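# Lay the boxed lamp flat, face up, on the stand

## Task

Set the fragile lamp box down lying flat with its front side pointing upward, wholly supported by the top surface of the display stand. It may lean against the stand's raised edge lip but must not rest on top of that lip, and it may not be in contact with anything besides the stand. Never let the box touch the table or the stand's side beneath its top board. Do not drop it, let it fall or get bumped while unsupported, and do not strike it or put it down hard while gripping or pressing it, since any of these breaks the lamp. Finish with the gripper released and moved away, holding no loose object and bearing essentially none of the box's weight, with the box lying motionless. Nothing may be pushed or knocked off the table.

## Robot and tools

Robot: one arm with six revolute joints and a parallel two-finger gripper. Joint order in every row and printout: waist, shoulder, elbow, wrist pitch, wrist yaw, wrist roll. Stated ranges in radians: waist -3.054 to 3.054, shoulder 0.000 to 3.142, elbow 0.000 to 2.356, wrist pitch -1.571 to 1.571, wrist yaw -1.571 to 1.571, wrist roll -3.142 to 3.142. Real ends may differ by up to 0.010 rad either way.

Frame: the scene frame has its origin on the tabletop right under the arm base, +z upward, +y to the left when facing along +x. The base may be slightly tilted. Positions are metres. The gripper's fingers extend along its own +x axis and close along its own y axis; the reported end_effector_position is the point midway between the finger pads, about 3 to 4 cm short of the fingertips. The reported hand position can be inaccurate, especially far from the base.

execute_actions takes "actions", a list holding zero or one item, plus optional "pictures" (boolean; images come by default). An empty list only reports the state. A wait is {"steps": N} with N up to 300 control steps (each 1/30 s), counted from the previous result. A motion is {"rows": [...], "steps": N} with N up to 15 (default 15). Each row is seven plain numbers for the single arm: six absolute target joint angles in radians (same convention as Joint positions), then the gripper opening. Rows apply one per step; the final row repeats if rows are fewer than steps. These are absolute targets, not offsets. A row is refused, and nothing is sent, if any joint target lies more than 0.010 rad beyond its range end and further out than the joint currently is. Targets past a real end get clipped to that end, and the result may note "joint sent to its limit" (possibly referring to an earlier motion still running); missing that note does not prove more travel is available.

Opening: a number from -1 to 1; +1 fully open (pad gap 0.088 m), empty fingers touch around -0.80, values below that add nothing. Full close takes at least about 0.5 s. To grasp, command an opening clearly below grip_measured (the measured opening on the same scale); the larger the difference, the stronger the squeeze, up to roughly 34 N per pad. Closing fast can hit harder. Readings may carry a constant offset of about 1 mm.

Motion limits: each step the sent target stays within a lead of the measured angle: 0.211 rad for waist, shoulder, elbow; 0.213 wrist pitch; 0.267 wrist yaw; 0.228 wrist roll. If the targets would shift the gripper over 70 mm from where it is, all are pulled back toward the current angles. So large moves need several calls. Friction can leave joints short of target, and tiny changes may not register; check Joint positions after each move.

Between calls the arm continues toward the most recent row until it has essentially stopped or a step is HELD. Your thinking time lets the simulation run.

Result lines: end_effector_position, end_effector_quat_wxyz, linear and angular velocities in the scene frame; Joint positions and Joint velocities (six joints, then pad gap in m and m/s); grip_measured. "joint command not followed" means the clearance check altered or blocked targets (mounts and posts count as part of the arm). HELD marks steps where your row was not fully sent. A torque fault occurs if contact torque reaches a load limit (waist 16.6, shoulder 20.6, elbow 20.5, wrist pitch 5.42, wrist yaw 5.4, wrist roll 5.07 N m, including held weight); the arm then freezes 10 seconds and drops the rest of the call. MOTOR HOT appears from 50 °C; at 95 °C an OVER-TEMPERATURE FAULT holds the arm, and if it does not cool the arm loses power and goes limp. Avoid holding the box longer than needed.

Cameras: cam_head_left, cam_head_right, cam_high, cam_low, cam_wrist, all 504x504, delivered in that order. Calibration (pinhole plus radial distortion, OpenCV style, world-to-camera transforms) is provided but may be off by a few degrees and millimetres; the wrist camera follows the reported joints. zoom_image takes "camera" (one of those names) and "region" [x0, y0, x1, y1] in pixels from the top-left, at most 504 by 504, and returns a closer view of that camera's latest image.

show_instructions takes no arguments and shows the scene's reference pages. finished_scene takes "scene", the number of the current scene, ends and grades it irreversibly; the goal must hold at that moment and afterwards. Replying with no tool call ends everything.

Care points: lower the box gently and slowly onto the stand top, face up; never let it contact the table or the stand's side below the top board; do not release it above the surface. Occasional brief disturbances may push loose objects. Before finishing, open the gripper, withdraw clear so the box carries none of its weight on the hand, and confirm it sits still.

Each tool is called after "Request:" in YAML: its name, and indented under it one key for each argument.

Reference images:

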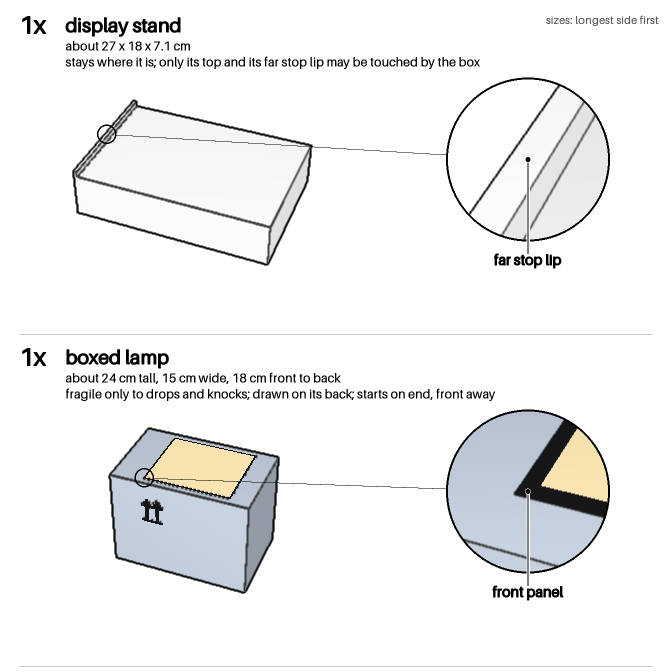

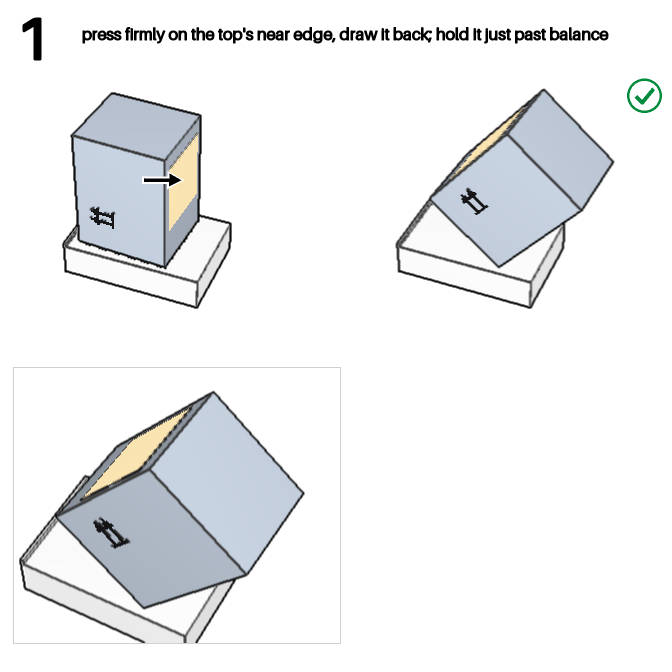

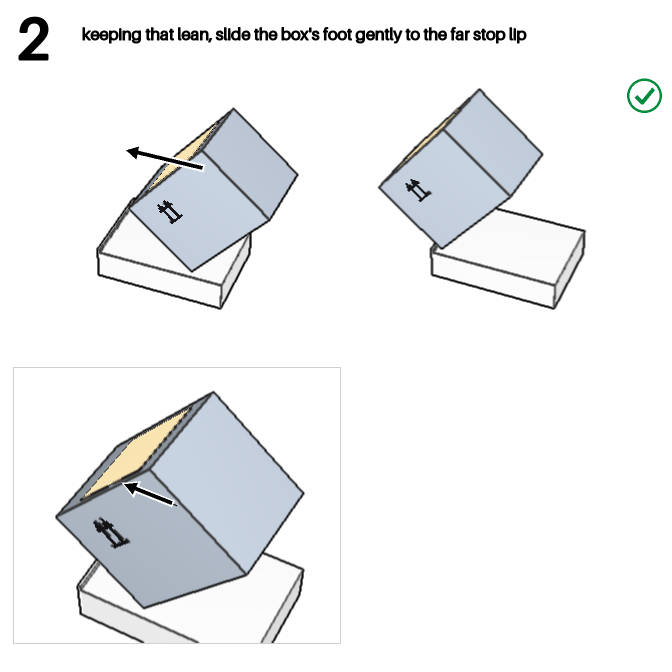

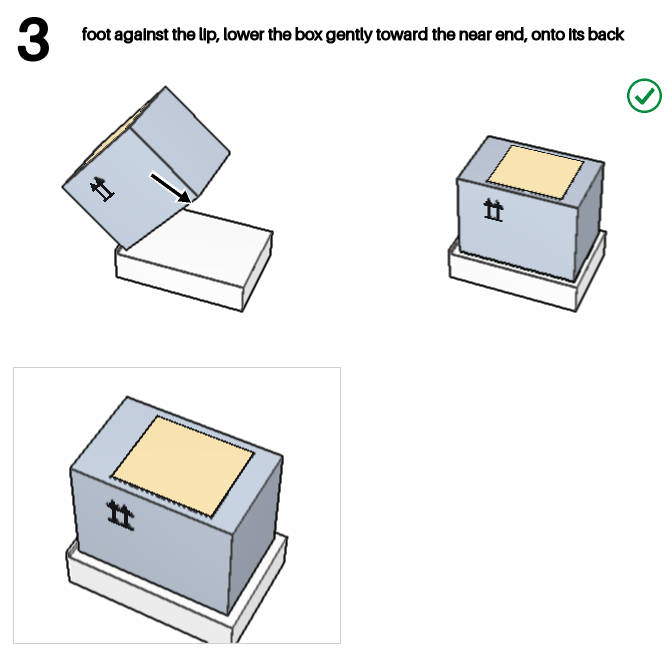

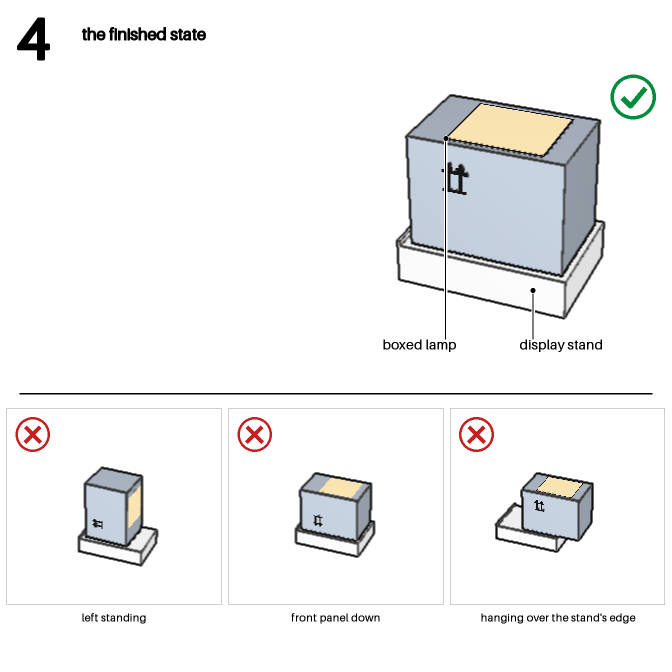

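## Session

Request:
execute_actions:
  actions: []

Scene clock: 0.00 s of 4970.00 s.
end_effector_position=(+0.3535, -0.2675, +0.1029) grip_measured=+0.847 end_effector_quat_wxyz=(+0.047, +0.970, +0.104, -0.213) end_effector_velocity=(-0.000, +0.002, +0.003) end_effector_angular_velocity=(-0.016, -0.021, +0.022)
Joint positions: [-0.892  2.292  1.001  0.501 -0.983  2.388  0.08 ]
Joint velocities: [-0.002 -0.002 -0.002  0.007 -0.022 -0.022 -0.   ]
Heat: hottest shoulder 30 °C (+0.0 °C/min).

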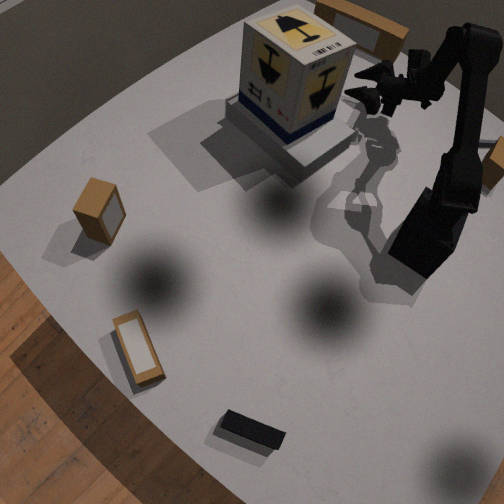

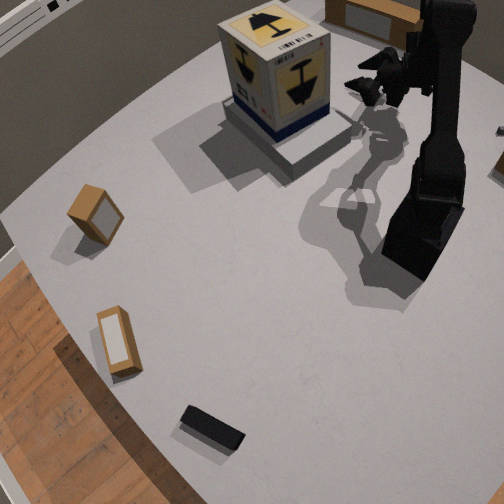

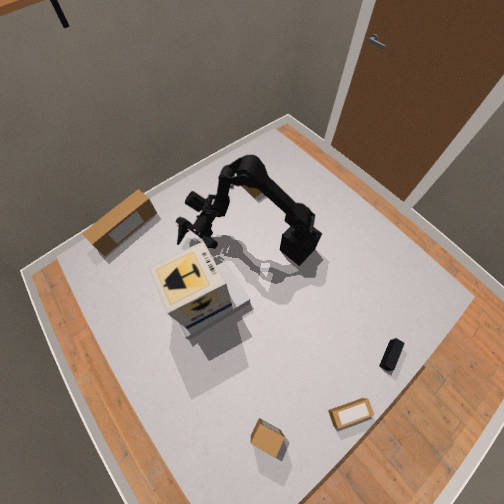

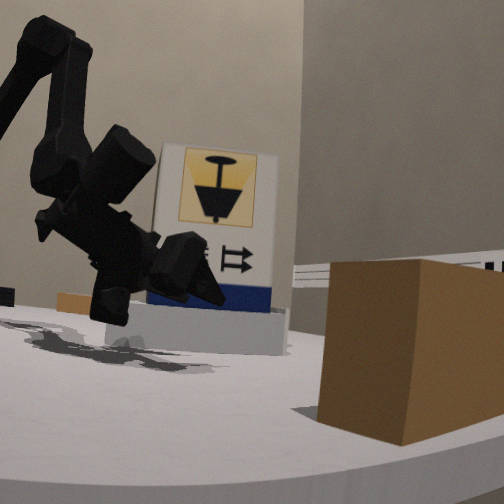

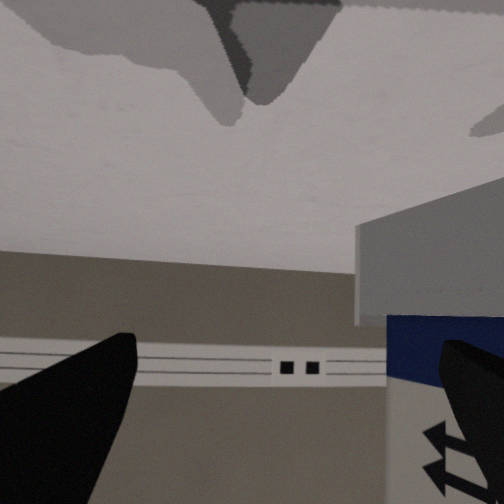

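Request:
zoom_image:
  camera: "cam_high"
  region: [130, 220, 270, 360]

Request:
zoom_image:
  camera: "cam_head_left"
  region: [210, 0, 390, 190]

Request:
zoom_image:
  camera: "cam_head_right"
  region: [200, 0, 380, 190]

Request:
zoom_image:
  camera: "cam_low"
  region: [90, 130, 310, 370]

Region (130, 220, 270, 360) of cam_high's 504x504 image, scaled by 3.600, with more detail than that image has.

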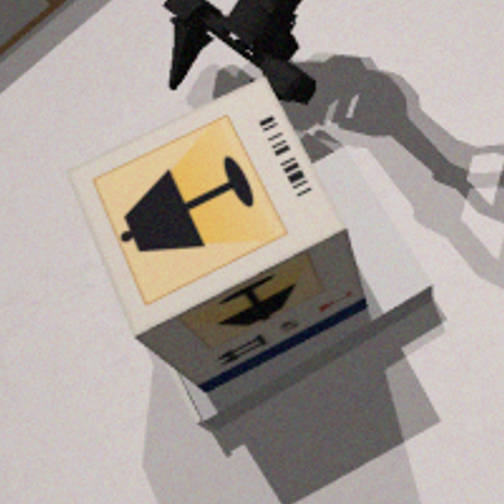

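Region (210, 0, 390, 190) of cam_head_left's 504x504 image, scaled by 2.653, with more detail than that image has; it fills the left 477 columns of this view, and the rest is white.

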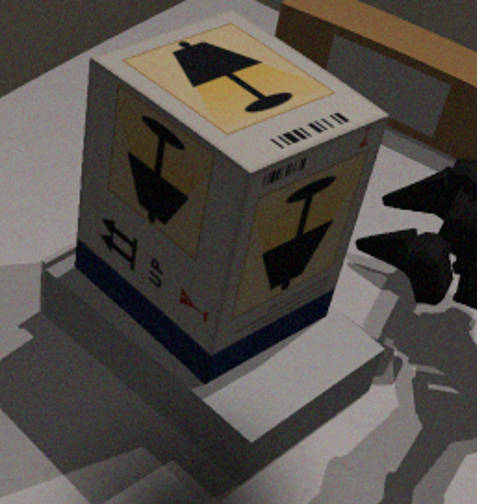

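Region (200, 0, 380, 190) of cam_head_right's 504x504 image, scaled by 2.653, with more detail than that image has; it fills the left 477 columns of this view, and the rest is white.

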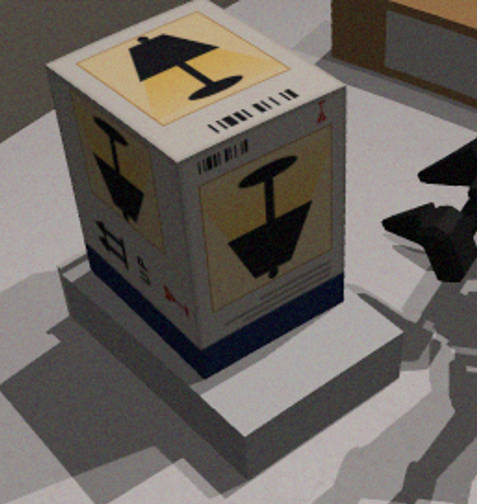

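Region (90, 130, 310, 370) of cam_low's 504x504 image, scaled by 2.100, with more detail than that image has; it fills the left 462 columns of this view, and the rest is white.

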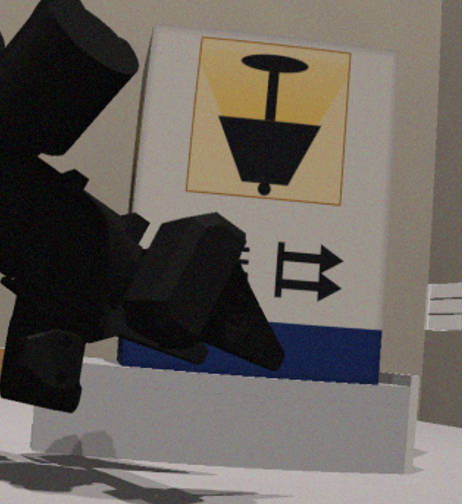

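Request:
execute_actions:
  actions:
    - {"rows": [[-0.892,2.27,1.02,0.48,-0.983,2.388,1],[-0.892,2.24,1.04,0.45,-0.97,2.38,1],[-0.892,2.21,1.06,0.42,-0.95,2.36,1],[-0.892,2.17,1.09,0.38,-0.93,2.33,1],[-0.892,2.13,1.12,0.34,-0.90,2.29,1],[-0.892,2.09,1.15,0.30,-0.87,2.25,1],[-0.892,2.05,1.18,0.26,-0.84,2.20,1],[-0.892,2.01,1.21,0.21,-0.81,2.15,1],[-0.892,1.97,1.24,0.16,-0.78,2.10,1],[-0.892,1.93,1.27,0.11,-0.75,2.05,1],[-0.892,1.89,1.30,0.06,-0.72,2.00,1],[-0.892,1.85,1.33,0.01,-0.69,1.95,1],[-0.892,1.81,1.36,-0.04,-0.66,1.90,1],[-0.892,1.77,1.39,-0.09,-0.63,1.85,1],[-0.892,1.73,1.42,-0.14,-0.60,1.80,1]], "steps": 15}
  pictures: false

Scene clock: 45.93 s of 4970.00 s.
end_effector_position=(+0.3825, -0.3370, +0.2682) grip_measured=+1.000 end_effector_quat_wxyz=(+0.316, +0.922, +0.025, -0.220) end_effector_velocity=(+0.008, -0.117, +0.468) end_effector_angular_velocity=(-1.566, +0.002, -0.166)
Joint positions: [-0.892  1.958  1.261  0.131 -0.748  2.059  0.088]
Joint velocities: [-0.002 -0.784  0.686 -0.842  0.681 -0.916  0.   ]
Heat: hottest shoulder 37 °C (+9.1 °C/min).
Steps of this call (steps 1 to 90: nothing new was sent; then 42.43 s passed at rest; steps 91 to 105: all 15 steps of this action). Readings (joint positions):
91: [-0.892 2.292 1.002 0.498 -0.983 2.388]
92: [-0.892 2.287 1.007 0.484 -0.982 2.389]
94: [-0.892 2.263 1.024 0.441 -0.963 2.371]
98: [-0.892 2.164 1.099 0.343 -0.897 2.281]
105: the state above

Request:
execute_actions:
  actions:
    - {"rows": [[-0.892,1.548,1.633,-1.186,0.0,0.0,1]], "steps": 15}
  pictures: false

Request:
execute_actions:
  actions:
    - {"rows": [[-0.70,1.548,1.633,-1.186,0.0,0.0,1]], "steps": 15}
  pictures: false

Request:
execute_actions:
  actions:
    - {"rows": [[-0.115,1.548,1.633,-1.186,0.0,0.0,1]], "steps": 15}
  pictures: false

Request:
execute_actions:
  actions:
    - {"steps": 40}

Scene clock: 47.30 s of 4970.00 s.
end_effector_position=(+0.2575, -0.3256, +0.4351) grip_measured=+1.000 end_effector_quat_wxyz=(+0.641, +0.555, +0.082, -0.523) end_effector_velocity=(-0.169, +0.161, -0.316) end_effector_angular_velocity=(+0.623, +2.179, +0.973)
Joint positions: [-0.892  1.536  1.634 -0.838 -0.026  1.052  0.088]
Joint velocities: [-0.002  0.12  -0.002 -1.692  0.198 -1.707  0.   ]
Heat: hottest shoulder 37 °C (+8.9 °C/min).
Steps of this call (steps 1 to 26: the robot went on to your last target; steps 27 to 41: all 15 steps of this action). Readings (joint positions):
27: [-0.891 1.719 1.433 -0.171 -0.571 1.775]
28: [-0.890 1.711 1.451 -0.207 -0.529 1.742]
30: [-0.890 1.684 1.493 -0.275 -0.440 1.668]
34: [-0.890 1.592 1.588 -0.467 -0.190 1.452]
41: the state above

Scene clock: 47.80 s of 4970.00 s.
end_effector_position=(+0.2681, -0.2385, +0.3854) grip_measured=+1.000 end_effector_quat_wxyz=(+0.766, +0.262, +0.461, -0.363) end_effector_velocity=(-0.005, +0.011, -0.005) end_effector_angular_velocity=(-0.510, +0.589, +1.569)
Joint positions: [-0.706  1.547  1.635 -1.178 -0.003  0.203  0.088]
Joint velocities: [ 0.017 -0.002 -0.002 -0.051  0.007 -1.736  0.   ]
Heat: hottest shoulder 37 °C (+8.8 °C/min).
Steps of this call (steps 1 to 15: all 15 steps of this action). Readings (joint positions):
1: [-0.877 1.540 1.635 -0.889 -0.007 1.002]
2: [-0.846 1.545 1.635 -0.936 -0.004 0.949]
4: [-0.770 1.547 1.635 -1.040 -0.008 0.833]
8: [-0.709 1.547 1.635 -1.140 -0.008 0.603]
15: the state above

Scene clock: 48.30 s of 4970.00 s.
end_effector_position=(+0.3556, -0.0584, +0.3812) grip_measured=+1.000 end_effector_quat_wxyz=(+0.842, +0.045, +0.533, -0.075) end_effector_velocity=(+0.007, +0.038, +0.002) end_effector_angular_velocity=(-0.001, -0.011, +0.128)
Joint positions: [-0.131  1.547  1.635 -1.183 -0.004  0.006  0.088]
Joint velocities: [ 0.105 -0.007 -0.002  0.007 -0.007 -0.022  0.   ]
Heat: hottest shoulder 37 °C (+8.7 °C/min).
Steps of this call (steps 1 to 15: all 15 steps of this action). Readings (joint positions):
1: [-0.687 1.547 1.635 -1.179 0.013 0.155]
2: [-0.645 1.547 1.635 -1.180 0.014 0.117]
4: [-0.540 1.547 1.635 -1.180 0.004 0.067]
8: [-0.326 1.547 1.635 -1.181 0.002 0.023]
15: the state above

Scene clock: 49.63 s of 4970.00 s.
end_effector_position=(+0.3562, -0.0544, +0.3812) grip_measured=+1.000 end_effector_quat_wxyz=(+0.842, +0.041, +0.533, -0.070) end_effector_velocity=(+0.000, +0.002, +0.002) end_effector_angular_velocity=(-0.005, -0.011, +0.026)
Joint positions: [-0.119  1.547  1.635 -1.183 -0.002  0.004  0.088]
Joint velocities: [ 0.002 -0.007 -0.002  0.007 -0.007 -0.022  0.   ]
Heat: hottest shoulder 37 °C (+8.5 °C/min).
Steps of this call (steps 1 to 30: the robot went on to your last target; steps 31 to 40: nothing new was sent). Readings (joint positions):
1: [-0.129 1.547 1.635 -1.183 -0.003 0.005]
2: [-0.127 1.547 1.635 -1.183 -0.003 0.005]
4: [-0.125 1.547 1.635 -1.183 -0.002 0.004]
8: [-0.121 1.547 1.635 -1.183 -0.002 0.004]
40: the state above
The arm was judged still, so your last target was given up. Only a new action makes it travel on or press farther. Fingers that are still opening or closing keep moving.
camera_calibration (this result's frames):
cam_wrist: T_world_to_cam=[[-0.141707, -0.989853, 0.0104998, 0.00156702], [-0.981187, 0.139046, -0.133934, 0.445684], [0.131115, -0.0292816, -0.990935, 0.401489], [0, 0, 0, 1]] pos_world=[0.384881, -0.0486631, 0.457525]

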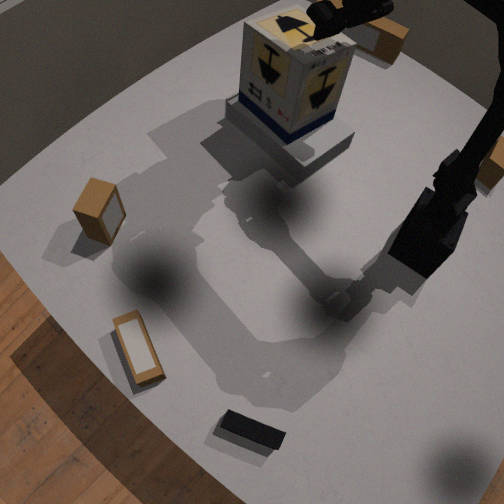

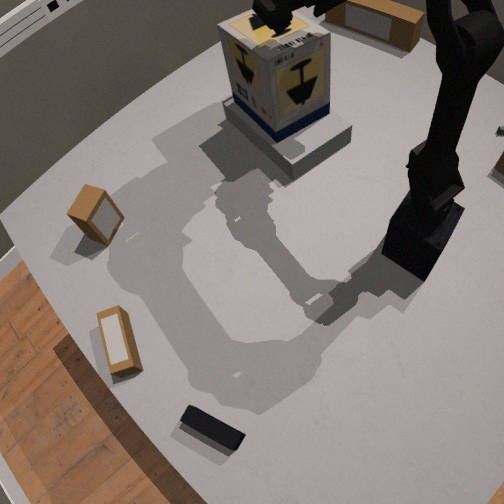

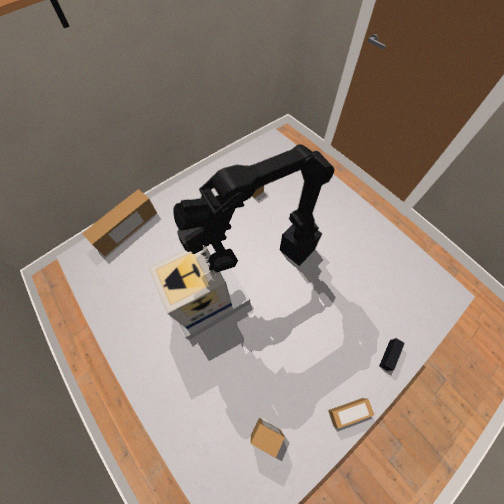

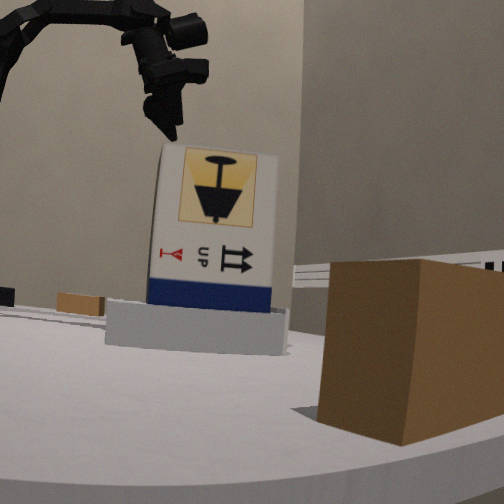

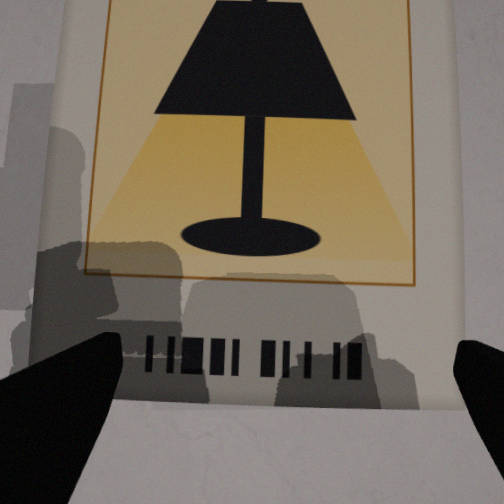

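Request:
execute_actions:
  actions:
    - {"rows": [[-0.112,1.546,1.625,-1.176,0,0,1],[-0.108,1.545,1.612,-1.165,0,0,1],[-0.104,1.544,1.598,-1.152,0,0,1],[-0.100,1.543,1.584,-1.140,0,0,1],[-0.097,1.542,1.570,-1.127,0,0,1],[-0.095,1.541,1.556,-1.114,0,0,1],[-0.094,1.540,1.542,-1.102,0,0,1],[-0.093,1.539,1.529,-1.090,0,0,1],[-0.093,1.538,1.517,-1.080,0,0,1],[-0.093,1.537,1.507,-1.071,0,0,1],[-0.093,1.536,1.499,-1.064,0,0,1]], "steps": 15}

Scene clock: 53.67 s of 4970.00 s.
end_effector_position=(+0.3624, -0.0478, +0.3520) grip_measured=+1.000 end_effector_quat_wxyz=(+0.841, +0.035, +0.537, -0.060) end_effector_velocity=(+0.001, +0.002, -0.022) end_effector_angular_velocity=(+0.006, +0.017, +0.012)
Joint positions: [-0.097  1.546  1.518 -1.075 -0.002  0.003  0.088]
Joint velocities: [ 0.002  0.002 -0.081  0.066 -0.007 -0.007  0.   ]
Heat: hottest shoulder 37 °C (+7.8 °C/min).
Steps of this call (steps 1 to 90: nothing new was sent; then 0.53 s passed at rest; steps 91 to 105: all 15 steps of this action). Readings (joint positions):
91: [-0.119 1.547 1.635 -1.183 -0.002 0.004]
92: [-0.118 1.547 1.634 -1.181 -0.002 0.003]
94: [-0.113 1.547 1.624 -1.164 -0.002 0.003]
98: [-0.102 1.546 1.580 -1.124 -0.002 0.003]
105: the state above
camera_calibration (this result's frames):
cam_wrist: T_world_to_cam=[[-0.11997, -0.992725, 0.0101782, 0.00135063], [-0.984995, 0.117742, -0.12618, 0.444573], [0.124064, -0.0251633, -0.991955, 0.375056], [0, 0, 0, 1]] pos_world=[0.391533, -0.0415665, 0.428121]

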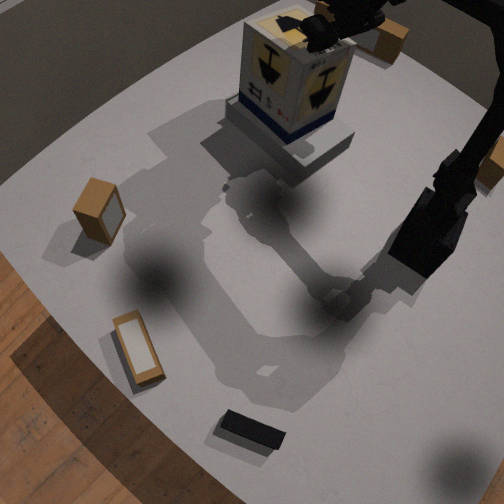

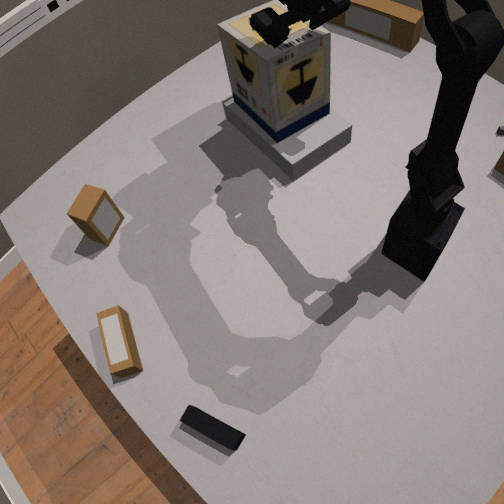

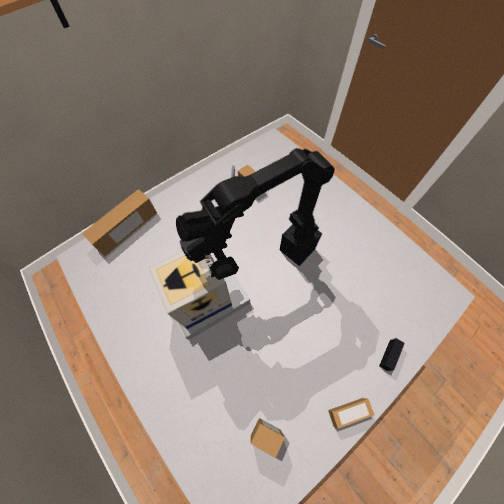

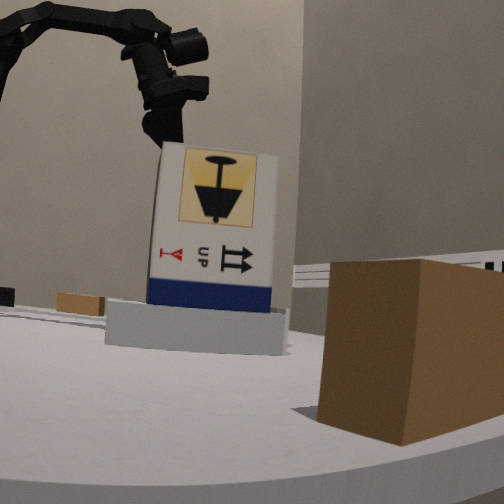

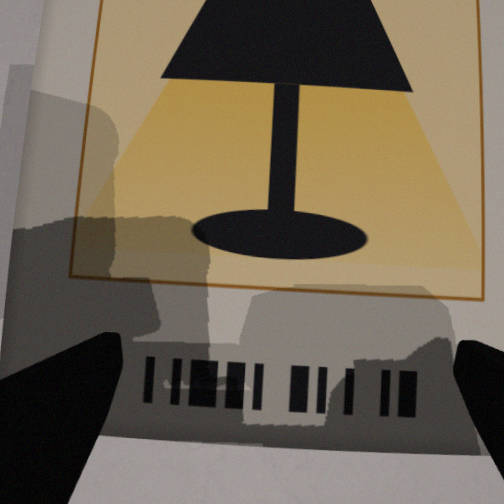

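Request:
execute_actions:
  actions: []
  pictures: false

Scene clock: 54.43 s of 4970.00 s.
end_effector_position=(+0.3631, -0.0478, +0.3513) grip_measured=+1.000 end_effector_quat_wxyz=(+0.842, +0.035, +0.535, -0.060) end_effector_velocity=(-0.003, -0.002, -0.002) end_effector_angular_velocity=(-0.002, +0.012, -0.012)
Joint positions: [-0.097  1.545  1.512 -1.066 -0.002  0.003  0.088]
Joint velocities: [-0.002 -0.002 -0.007 -0.007  0.007  0.007  0.   ]
Heat: hottest shoulder 37 °C (+7.7 °C/min).
Steps of this call (steps 1 to 15: the robot went on to your last target; steps 16 to 23: nothing new was sent). Readings (joint positions):
1: [-0.097 1.546 1.516 -1.073 -0.002 0.003]
2: [-0.097 1.546 1.515 -1.071 -0.002 0.003]
4: [-0.097 1.545 1.514 -1.069 -0.002 0.003]
8: [-0.097 1.545 1.513 -1.067 -0.002 0.003]
23: the state above
The arm was judged still, so your last target was given up. Only a new action makes it travel on or press farther. Fingers that are still opening or closing keep moving.

Request:
execute_actions:
  actions:
    - {"rows": [[-0.093,1.530,1.499,-1.064,0,0,1],[-0.093,1.524,1.497,-1.064,0,0,1],[-0.093,1.519,1.493,-1.064,0,0,1],[-0.093,1.516,1.488,-1.064,0,0,1],[-0.093,1.516,1.483,-1.064,0,0,1]], "steps": 15}
  pictures: false

Scene clock: 55.77 s of 4970.00 s.
end_effector_position=(+0.3586, -0.0472, +0.3530) grip_measured=+1.000 end_effector_quat_wxyz=(+0.844, +0.035, +0.533, -0.060) end_effector_velocity=(-0.003, -0.003, -0.004) end_effector_angular_velocity=(-0.008, +0.018, -0.004)
Joint positions: [-0.097  1.524  1.496 -1.065 -0.002  0.003  0.088]
Joint velocities: [-0.007  0.002 -0.007 -0.007  0.007 -0.007  0.   ]
Heat: hottest shoulder 37 °C (+7.5 °C/min).
Steps of this call (steps 1 to 25: nothing new was sent; steps 26 to 40: all 15 steps of this action). Readings (joint positions):
26: [-0.097 1.544 1.512 -1.066 -0.002 0.003]
27: [-0.097 1.542 1.511 -1.066 -0.002 0.003]
29: [-0.097 1.537 1.508 -1.065 -0.002 0.003]
33: [-0.097 1.526 1.500 -1.065 -0.002 0.003]
40: the state above

Request:
execute_actions:
  actions:
    - {"rows": [[-0.093,1.515,1.478,-1.060,0,0,1],[-0.093,1.515,1.474,-1.056,0,0,1],[-0.093,1.514,1.469,-1.052,0,0,1],[-0.093,1.514,1.464,-1.048,0,0,1],[-0.093,1.513,1.460,-1.044,0,0,1],[-0.093,1.512,1.455,-1.040,0,0,1],[-0.093,1.512,1.450,-1.036,0,0,1],[-0.093,1.511,1.445,-1.032,0,0,1],[-0.093,1.510,1.441,-1.028,0,0,1],[-0.093,1.510,1.436,-1.024,0,0,1]], "steps": 15}
  pictures: false

Request:
execute_actions:
  actions:
    - {"steps": 12}

Scene clock: 57.03 s of 4970.00 s.
end_effector_position=(+0.3583, -0.0471, +0.3468) grip_measured=+1.000 end_effector_quat_wxyz=(+0.846, +0.035, +0.529, -0.060) end_effector_velocity=(-0.001, +0.002, -0.003) end_effector_angular_velocity=(+0.002, -0.008, +0.012)
Joint positions: [-0.097  1.513  1.456 -1.029 -0.003  0.003  0.088]
Joint velocities: [ 0.002 -0.012 -0.027  0.022 -0.007 -0.007  0.   ]
Heat: hottest shoulder 37 °C (+7.4 °C/min).
Steps of this call (steps 1 to 15: the robot went on to your last target; steps 16 to 23: nothing new was sent; steps 24 to 38: all 15 steps of this action). Readings (joint positions):
24: [-0.097 1.524 1.495 -1.065 -0.002 0.003]
25: [-0.097 1.524 1.494 -1.063 -0.002 0.003]
27: [-0.097 1.523 1.488 -1.058 -0.002 0.003]
31: [-0.097 1.521 1.472 -1.045 -0.002 0.003]
38: the state above

Scene clock: 57.43 s of 4970.00 s.
end_effector_position=(+0.3583, -0.0471, +0.3467) grip_measured=+1.000 end_effector_quat_wxyz=(+0.846, +0.035, +0.528, -0.060) end_effector_velocity=(-0.005, -0.001, -0.002) end_effector_angular_velocity=(-0.000, +0.022, -0.012)
Joint positions: [-0.097  1.511  1.454 -1.027 -0.003  0.003  0.088]
Joint velocities: [-0.002 -0.002 -0.002 -0.022  0.007  0.007  0.   ]
Heat: hottest shoulder 37 °C (+7.3 °C/min).
Steps of this call (steps 1 to 12: the robot went on to your last target). Readings (joint positions):
1: [-0.097 1.512 1.456 -1.028 -0.003 0.003]
2: [-0.097 1.512 1.455 -1.028 -0.003 0.003]
4: [-0.097 1.512 1.455 -1.027 -0.003 0.003]
8: [-0.097 1.511 1.455 -1.027 -0.003 0.003]
12: the state above
camera_calibration (this result's frames):
cam_wrist: T_world_to_cam=[[-0.119293, -0.992811, 0.00981418, 0.00155894], [-0.982413, 0.116602, -0.145835, 0.445599], [0.143642, -0.0270387, -0.98926, 0.362244], [0, 0, 0, 1]] pos_world=[0.385915, -0.0406155, 0.423322]

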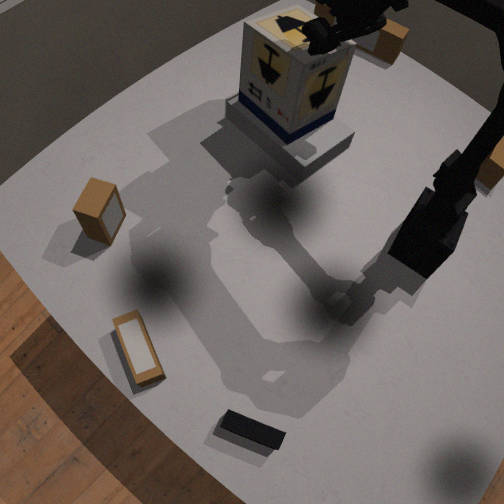

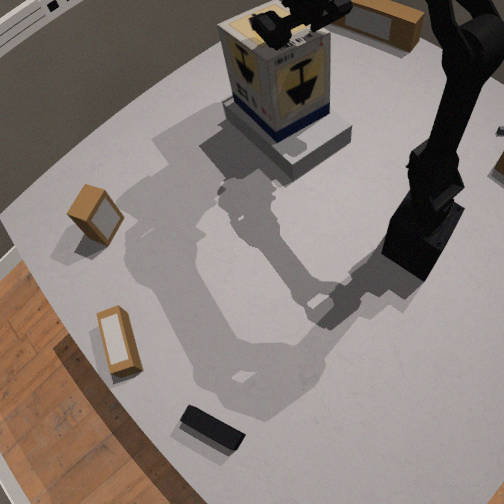

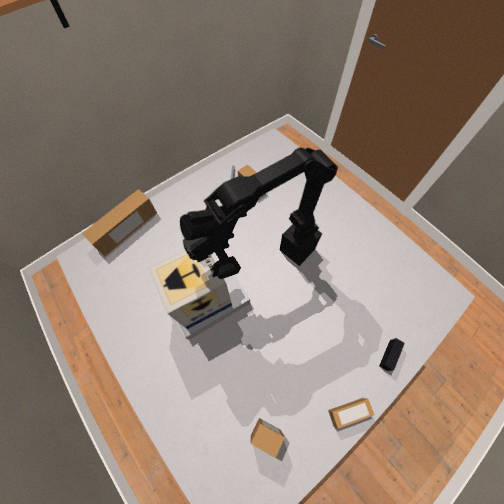

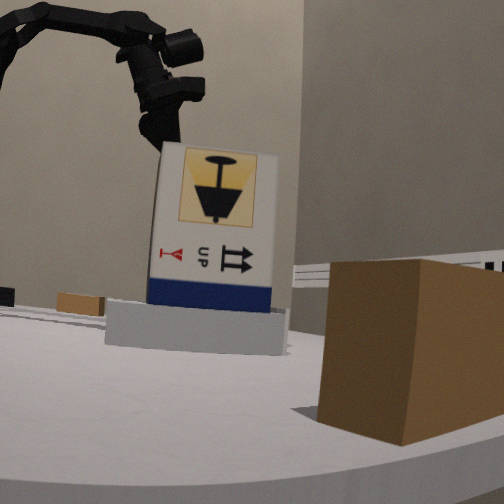

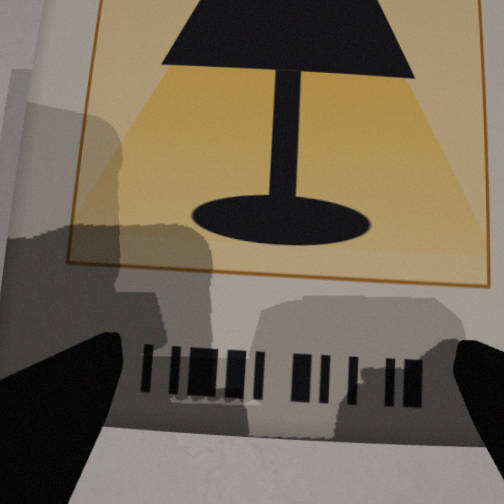

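Request:
execute_actions:
  actions:
    - {"rows": [[-0.093,1.513,1.433,-1.028,0,0,1],[-0.093,1.517,1.430,-1.032,0,0,1],[-0.093,1.520,1.428,-1.036,0,0,1],[-0.093,1.524,1.425,-1.041,0,0,1],[-0.093,1.527,1.422,-1.045,0,0,1],[-0.093,1.530,1.419,-1.049,0,0,1],[-0.093,1.534,1.416,-1.053,0,0,1],[-0.093,1.537,1.414,-1.058,0,0,1],[-0.093,1.541,1.411,-1.062,0,0,1],[-0.093,1.544,1.408,-1.066,0,0,1]], "steps": 15}
  pictures: false

Scene clock: 62.43 s of 4970.00 s.
end_effector_position=(+0.3541, -0.0463, +0.3433) grip_measured=+1.000 end_effector_quat_wxyz=(+0.840, +0.036, +0.538, -0.059) end_effector_velocity=(-0.005, +0.001, -0.002) end_effector_angular_velocity=(+0.006, +0.021, +0.007)
Joint positions: [-0.097  1.511  1.449 -1.044 -0.004  0.003  0.088]
Joint velocities: [-0.002 -0.002 -0.002 -0.022 -0.007 -0.007  0.   ]
Heat: hottest shoulder 37 °C (+7.1 °C/min).
Steps of this call (steps 1 to 15: the robot went on to your last target; steps 16 to 90: nothing new was sent; then 1.50 s passed at rest; steps 91 to 105: all 15 steps of this action). Readings (joint positions):
91: [-0.097 1.511 1.453 -1.026 -0.003 0.003]
92: [-0.097 1.511 1.453 -1.026 -0.003 0.003]
94: [-0.097 1.511 1.452 -1.026 -0.003 0.003]
98: [-0.097 1.511 1.450 -1.030 -0.003 0.003]
105: the state above

Request:
execute_actions:
  actions: []

Scene clock: 62.83 s of 4970.00 s.
end_effector_position=(+0.3537, -0.0463, +0.3432) grip_measured=+1.000 end_effector_quat_wxyz=(+0.840, +0.036, +0.538, -0.059) end_effector_velocity=(+0.001, -0.002, +0.001) end_effector_angular_velocity=(-0.011, -0.006, +0.001)
Joint positions: [-0.097  1.511  1.449 -1.046 -0.004  0.003  0.088]
Joint velocities: [-0.002 -0.002 -0.002  0.007  0.007 -0.007  0.   ]
Heat: hottest shoulder 37 °C (+7.0 °C/min).
Steps of this call (steps 1 to 12: the robot went on to your last target). Readings (joint positions):
1: [-0.097 1.511 1.449 -1.044 -0.004 0.003]
2: [-0.097 1.511 1.449 -1.045 -0.004 0.003]
4: [-0.097 1.511 1.449 -1.045 -0.004 0.003]
8: [-0.097 1.511 1.449 -1.046 -0.004 0.003]
12: the state above
camera_calibration (this result's frames):
cam_wrist: T_world_to_cam=[[-0.118796, -0.992883, 0.00836227, 0.00213425], [-0.985617, 0.116899, -0.122039, 0.43347], [0.120193, -0.0227398, -0.99249, 0.369076], [0, 0, 0, 1]] pos_world=[0.383129, -0.0401605, 0.419186]

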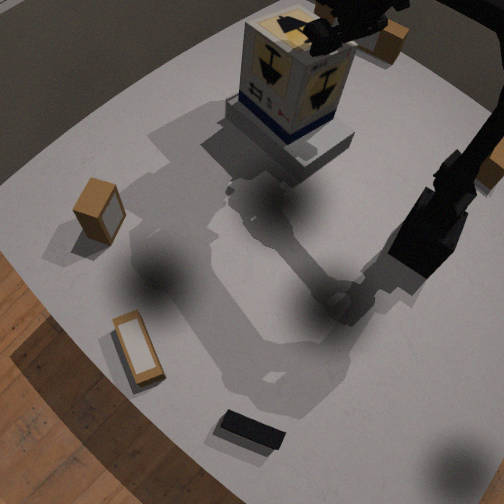

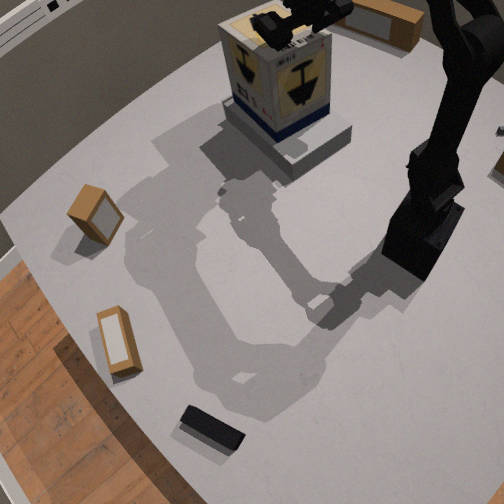

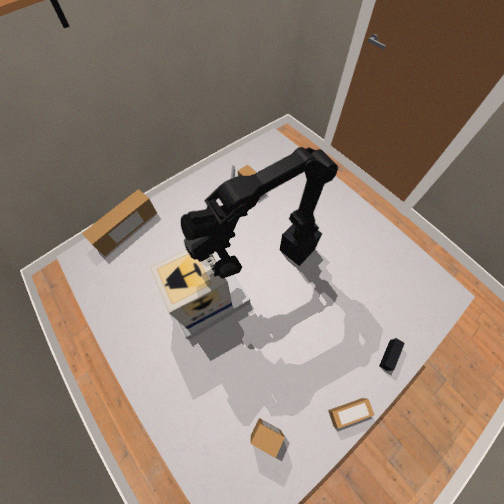

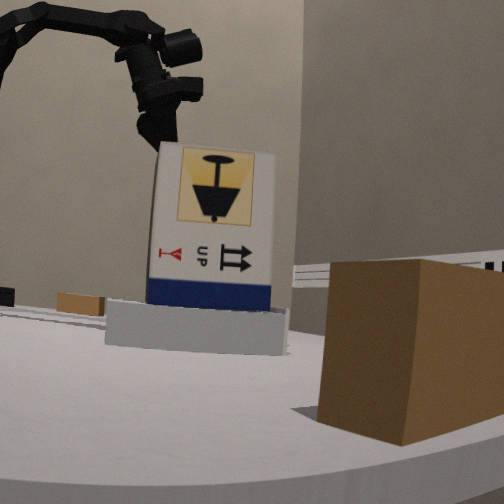

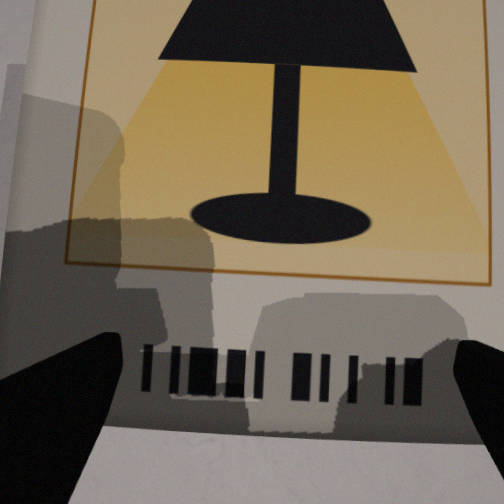

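Request:
execute_actions:
  actions:
    - {"rows": [[-0.093,1.538,1.402,-1.063,0,0,1],[-0.093,1.530,1.394,-1.059,0,0,1],[-0.093,1.521,1.385,-1.054,0,0,1],[-0.093,1.512,1.376,-1.049,0,0,1],[-0.093,1.503,1.367,-1.044,0,0,1],[-0.093,1.494,1.358,-1.039,0,0,1],[-0.093,1.485,1.349,-1.034,0,0,1],[-0.093,1.476,1.340,-1.029,0,0,1],[-0.093,1.467,1.331,-1.024,0,0,1],[-0.093,1.458,1.322,-1.019,0,0,1],[-0.093,1.449,1.313,-1.014,0,0,1],[-0.093,1.440,1.304,-1.009,0,0,1],[-0.093,1.432,1.296,-1.005,0,0,1],[-0.093,1.425,1.290,-1.002,0,0,1],[-0.093,1.420,1.285,-0.999,0,0,1]], "steps": 15}
  pictures: false

Request:
execute_actions:
  actions:
    - {"steps": 12}

Scene clock: 65.13 s of 4970.00 s.
end_effector_position=(+0.3387, -0.0442, +0.3424) grip_measured=+1.000 end_effector_quat_wxyz=(+0.850, +0.034, +0.522, -0.060) end_effector_velocity=(-0.041, +0.010, -0.002) end_effector_angular_velocity=(+0.000, -0.071, +0.033)
Joint positions: [-0.096  1.423  1.35  -0.996 -0.003  0.003  0.088]
Joint velocities: [ 0.002 -0.212 -0.222  0.081 -0.022 -0.022  0.   ]
Heat: hottest shoulder 36 °C (+5.1 °C/min).
Steps of this call (steps 1 to 15: the robot went on to your last target; steps 16 to 54: nothing new was sent; steps 55 to 69: all 15 steps of this action). Readings (joint positions):
55: [-0.097 1.511 1.449 -1.046 -0.004 0.003]
56: [-0.097 1.511 1.448 -1.046 -0.004 0.003]
58: [-0.097 1.507 1.441 -1.039 -0.004 0.003]
62: [-0.097 1.480 1.411 -1.025 -0.004 0.003]
69: the state above

Scene clock: 65.53 s of 4970.00 s.
end_effector_position=(+0.3356, -0.0437, +0.3424) grip_measured=+1.000 end_effector_quat_wxyz=(+0.853, +0.034, +0.518, -0.060) end_effector_velocity=(-0.007, +0.001, -0.004) end_effector_angular_velocity=(+0.007, +0.026, +0.007)
Joint positions: [-0.096  1.404  1.329 -0.985 -0.003  0.003  0.088]
Joint velocities: [-0.002 -0.007 -0.012 -0.022 -0.007 -0.007  0.   ]
Heat: hottest shoulder 36 °C (+5.0 °C/min).
Steps of this call (steps 1 to 12: the robot went on to your last target). Readings (joint positions):
1: [-0.096 1.417 1.344 -0.994 -0.003 0.003]
2: [-0.096 1.413 1.339 -0.992 -0.003 0.003]
4: [-0.096 1.408 1.334 -0.988 -0.003 0.003]
8: [-0.096 1.405 1.330 -0.985 -0.003 0.003]
12: the state above
camera_calibration (this result's frames):
cam_wrist: T_world_to_cam=[[-0.118396, -0.992917, 0.00986904, 0.00194257], [-0.97872, 0.115014, -0.169936, 0.42926], [0.167597, -0.0297788, -0.985406, 0.351875], [0, 0, 0, 1]] pos_world=[0.361382, -0.0369636, 0.419667]

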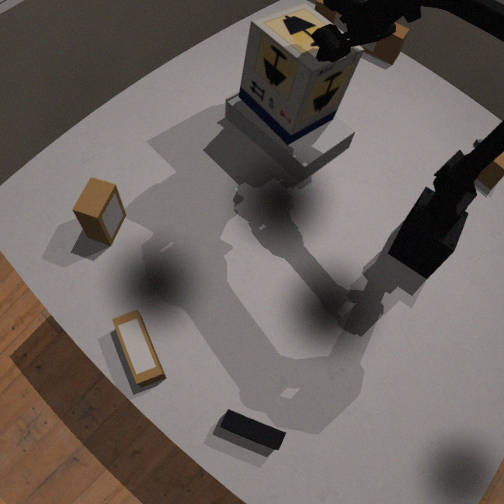

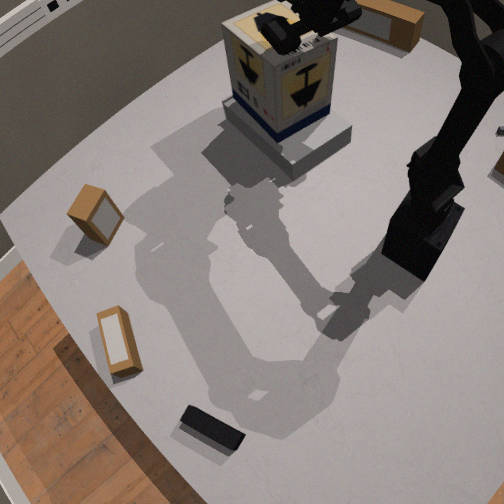

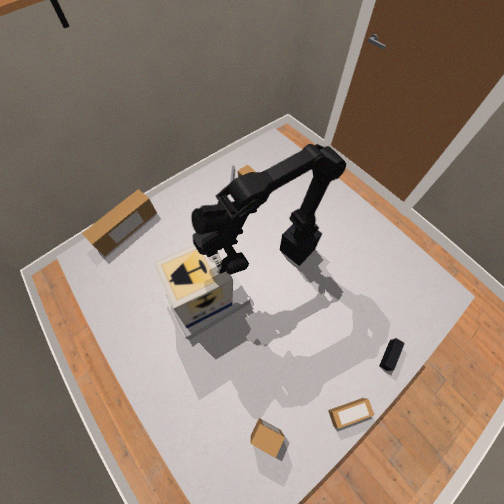

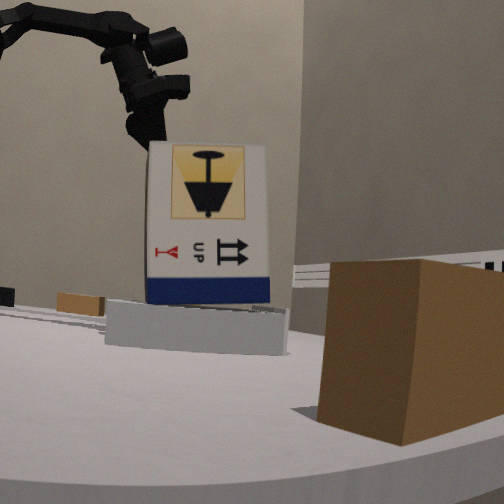

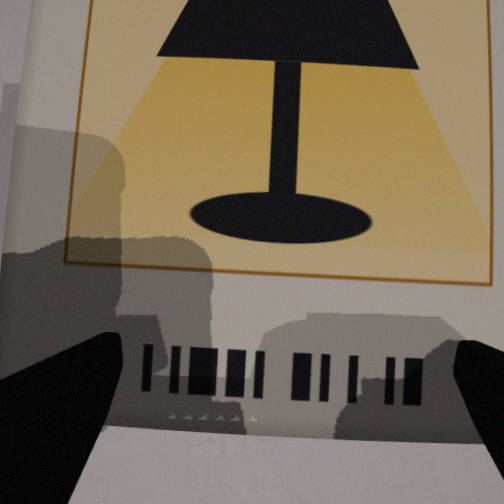

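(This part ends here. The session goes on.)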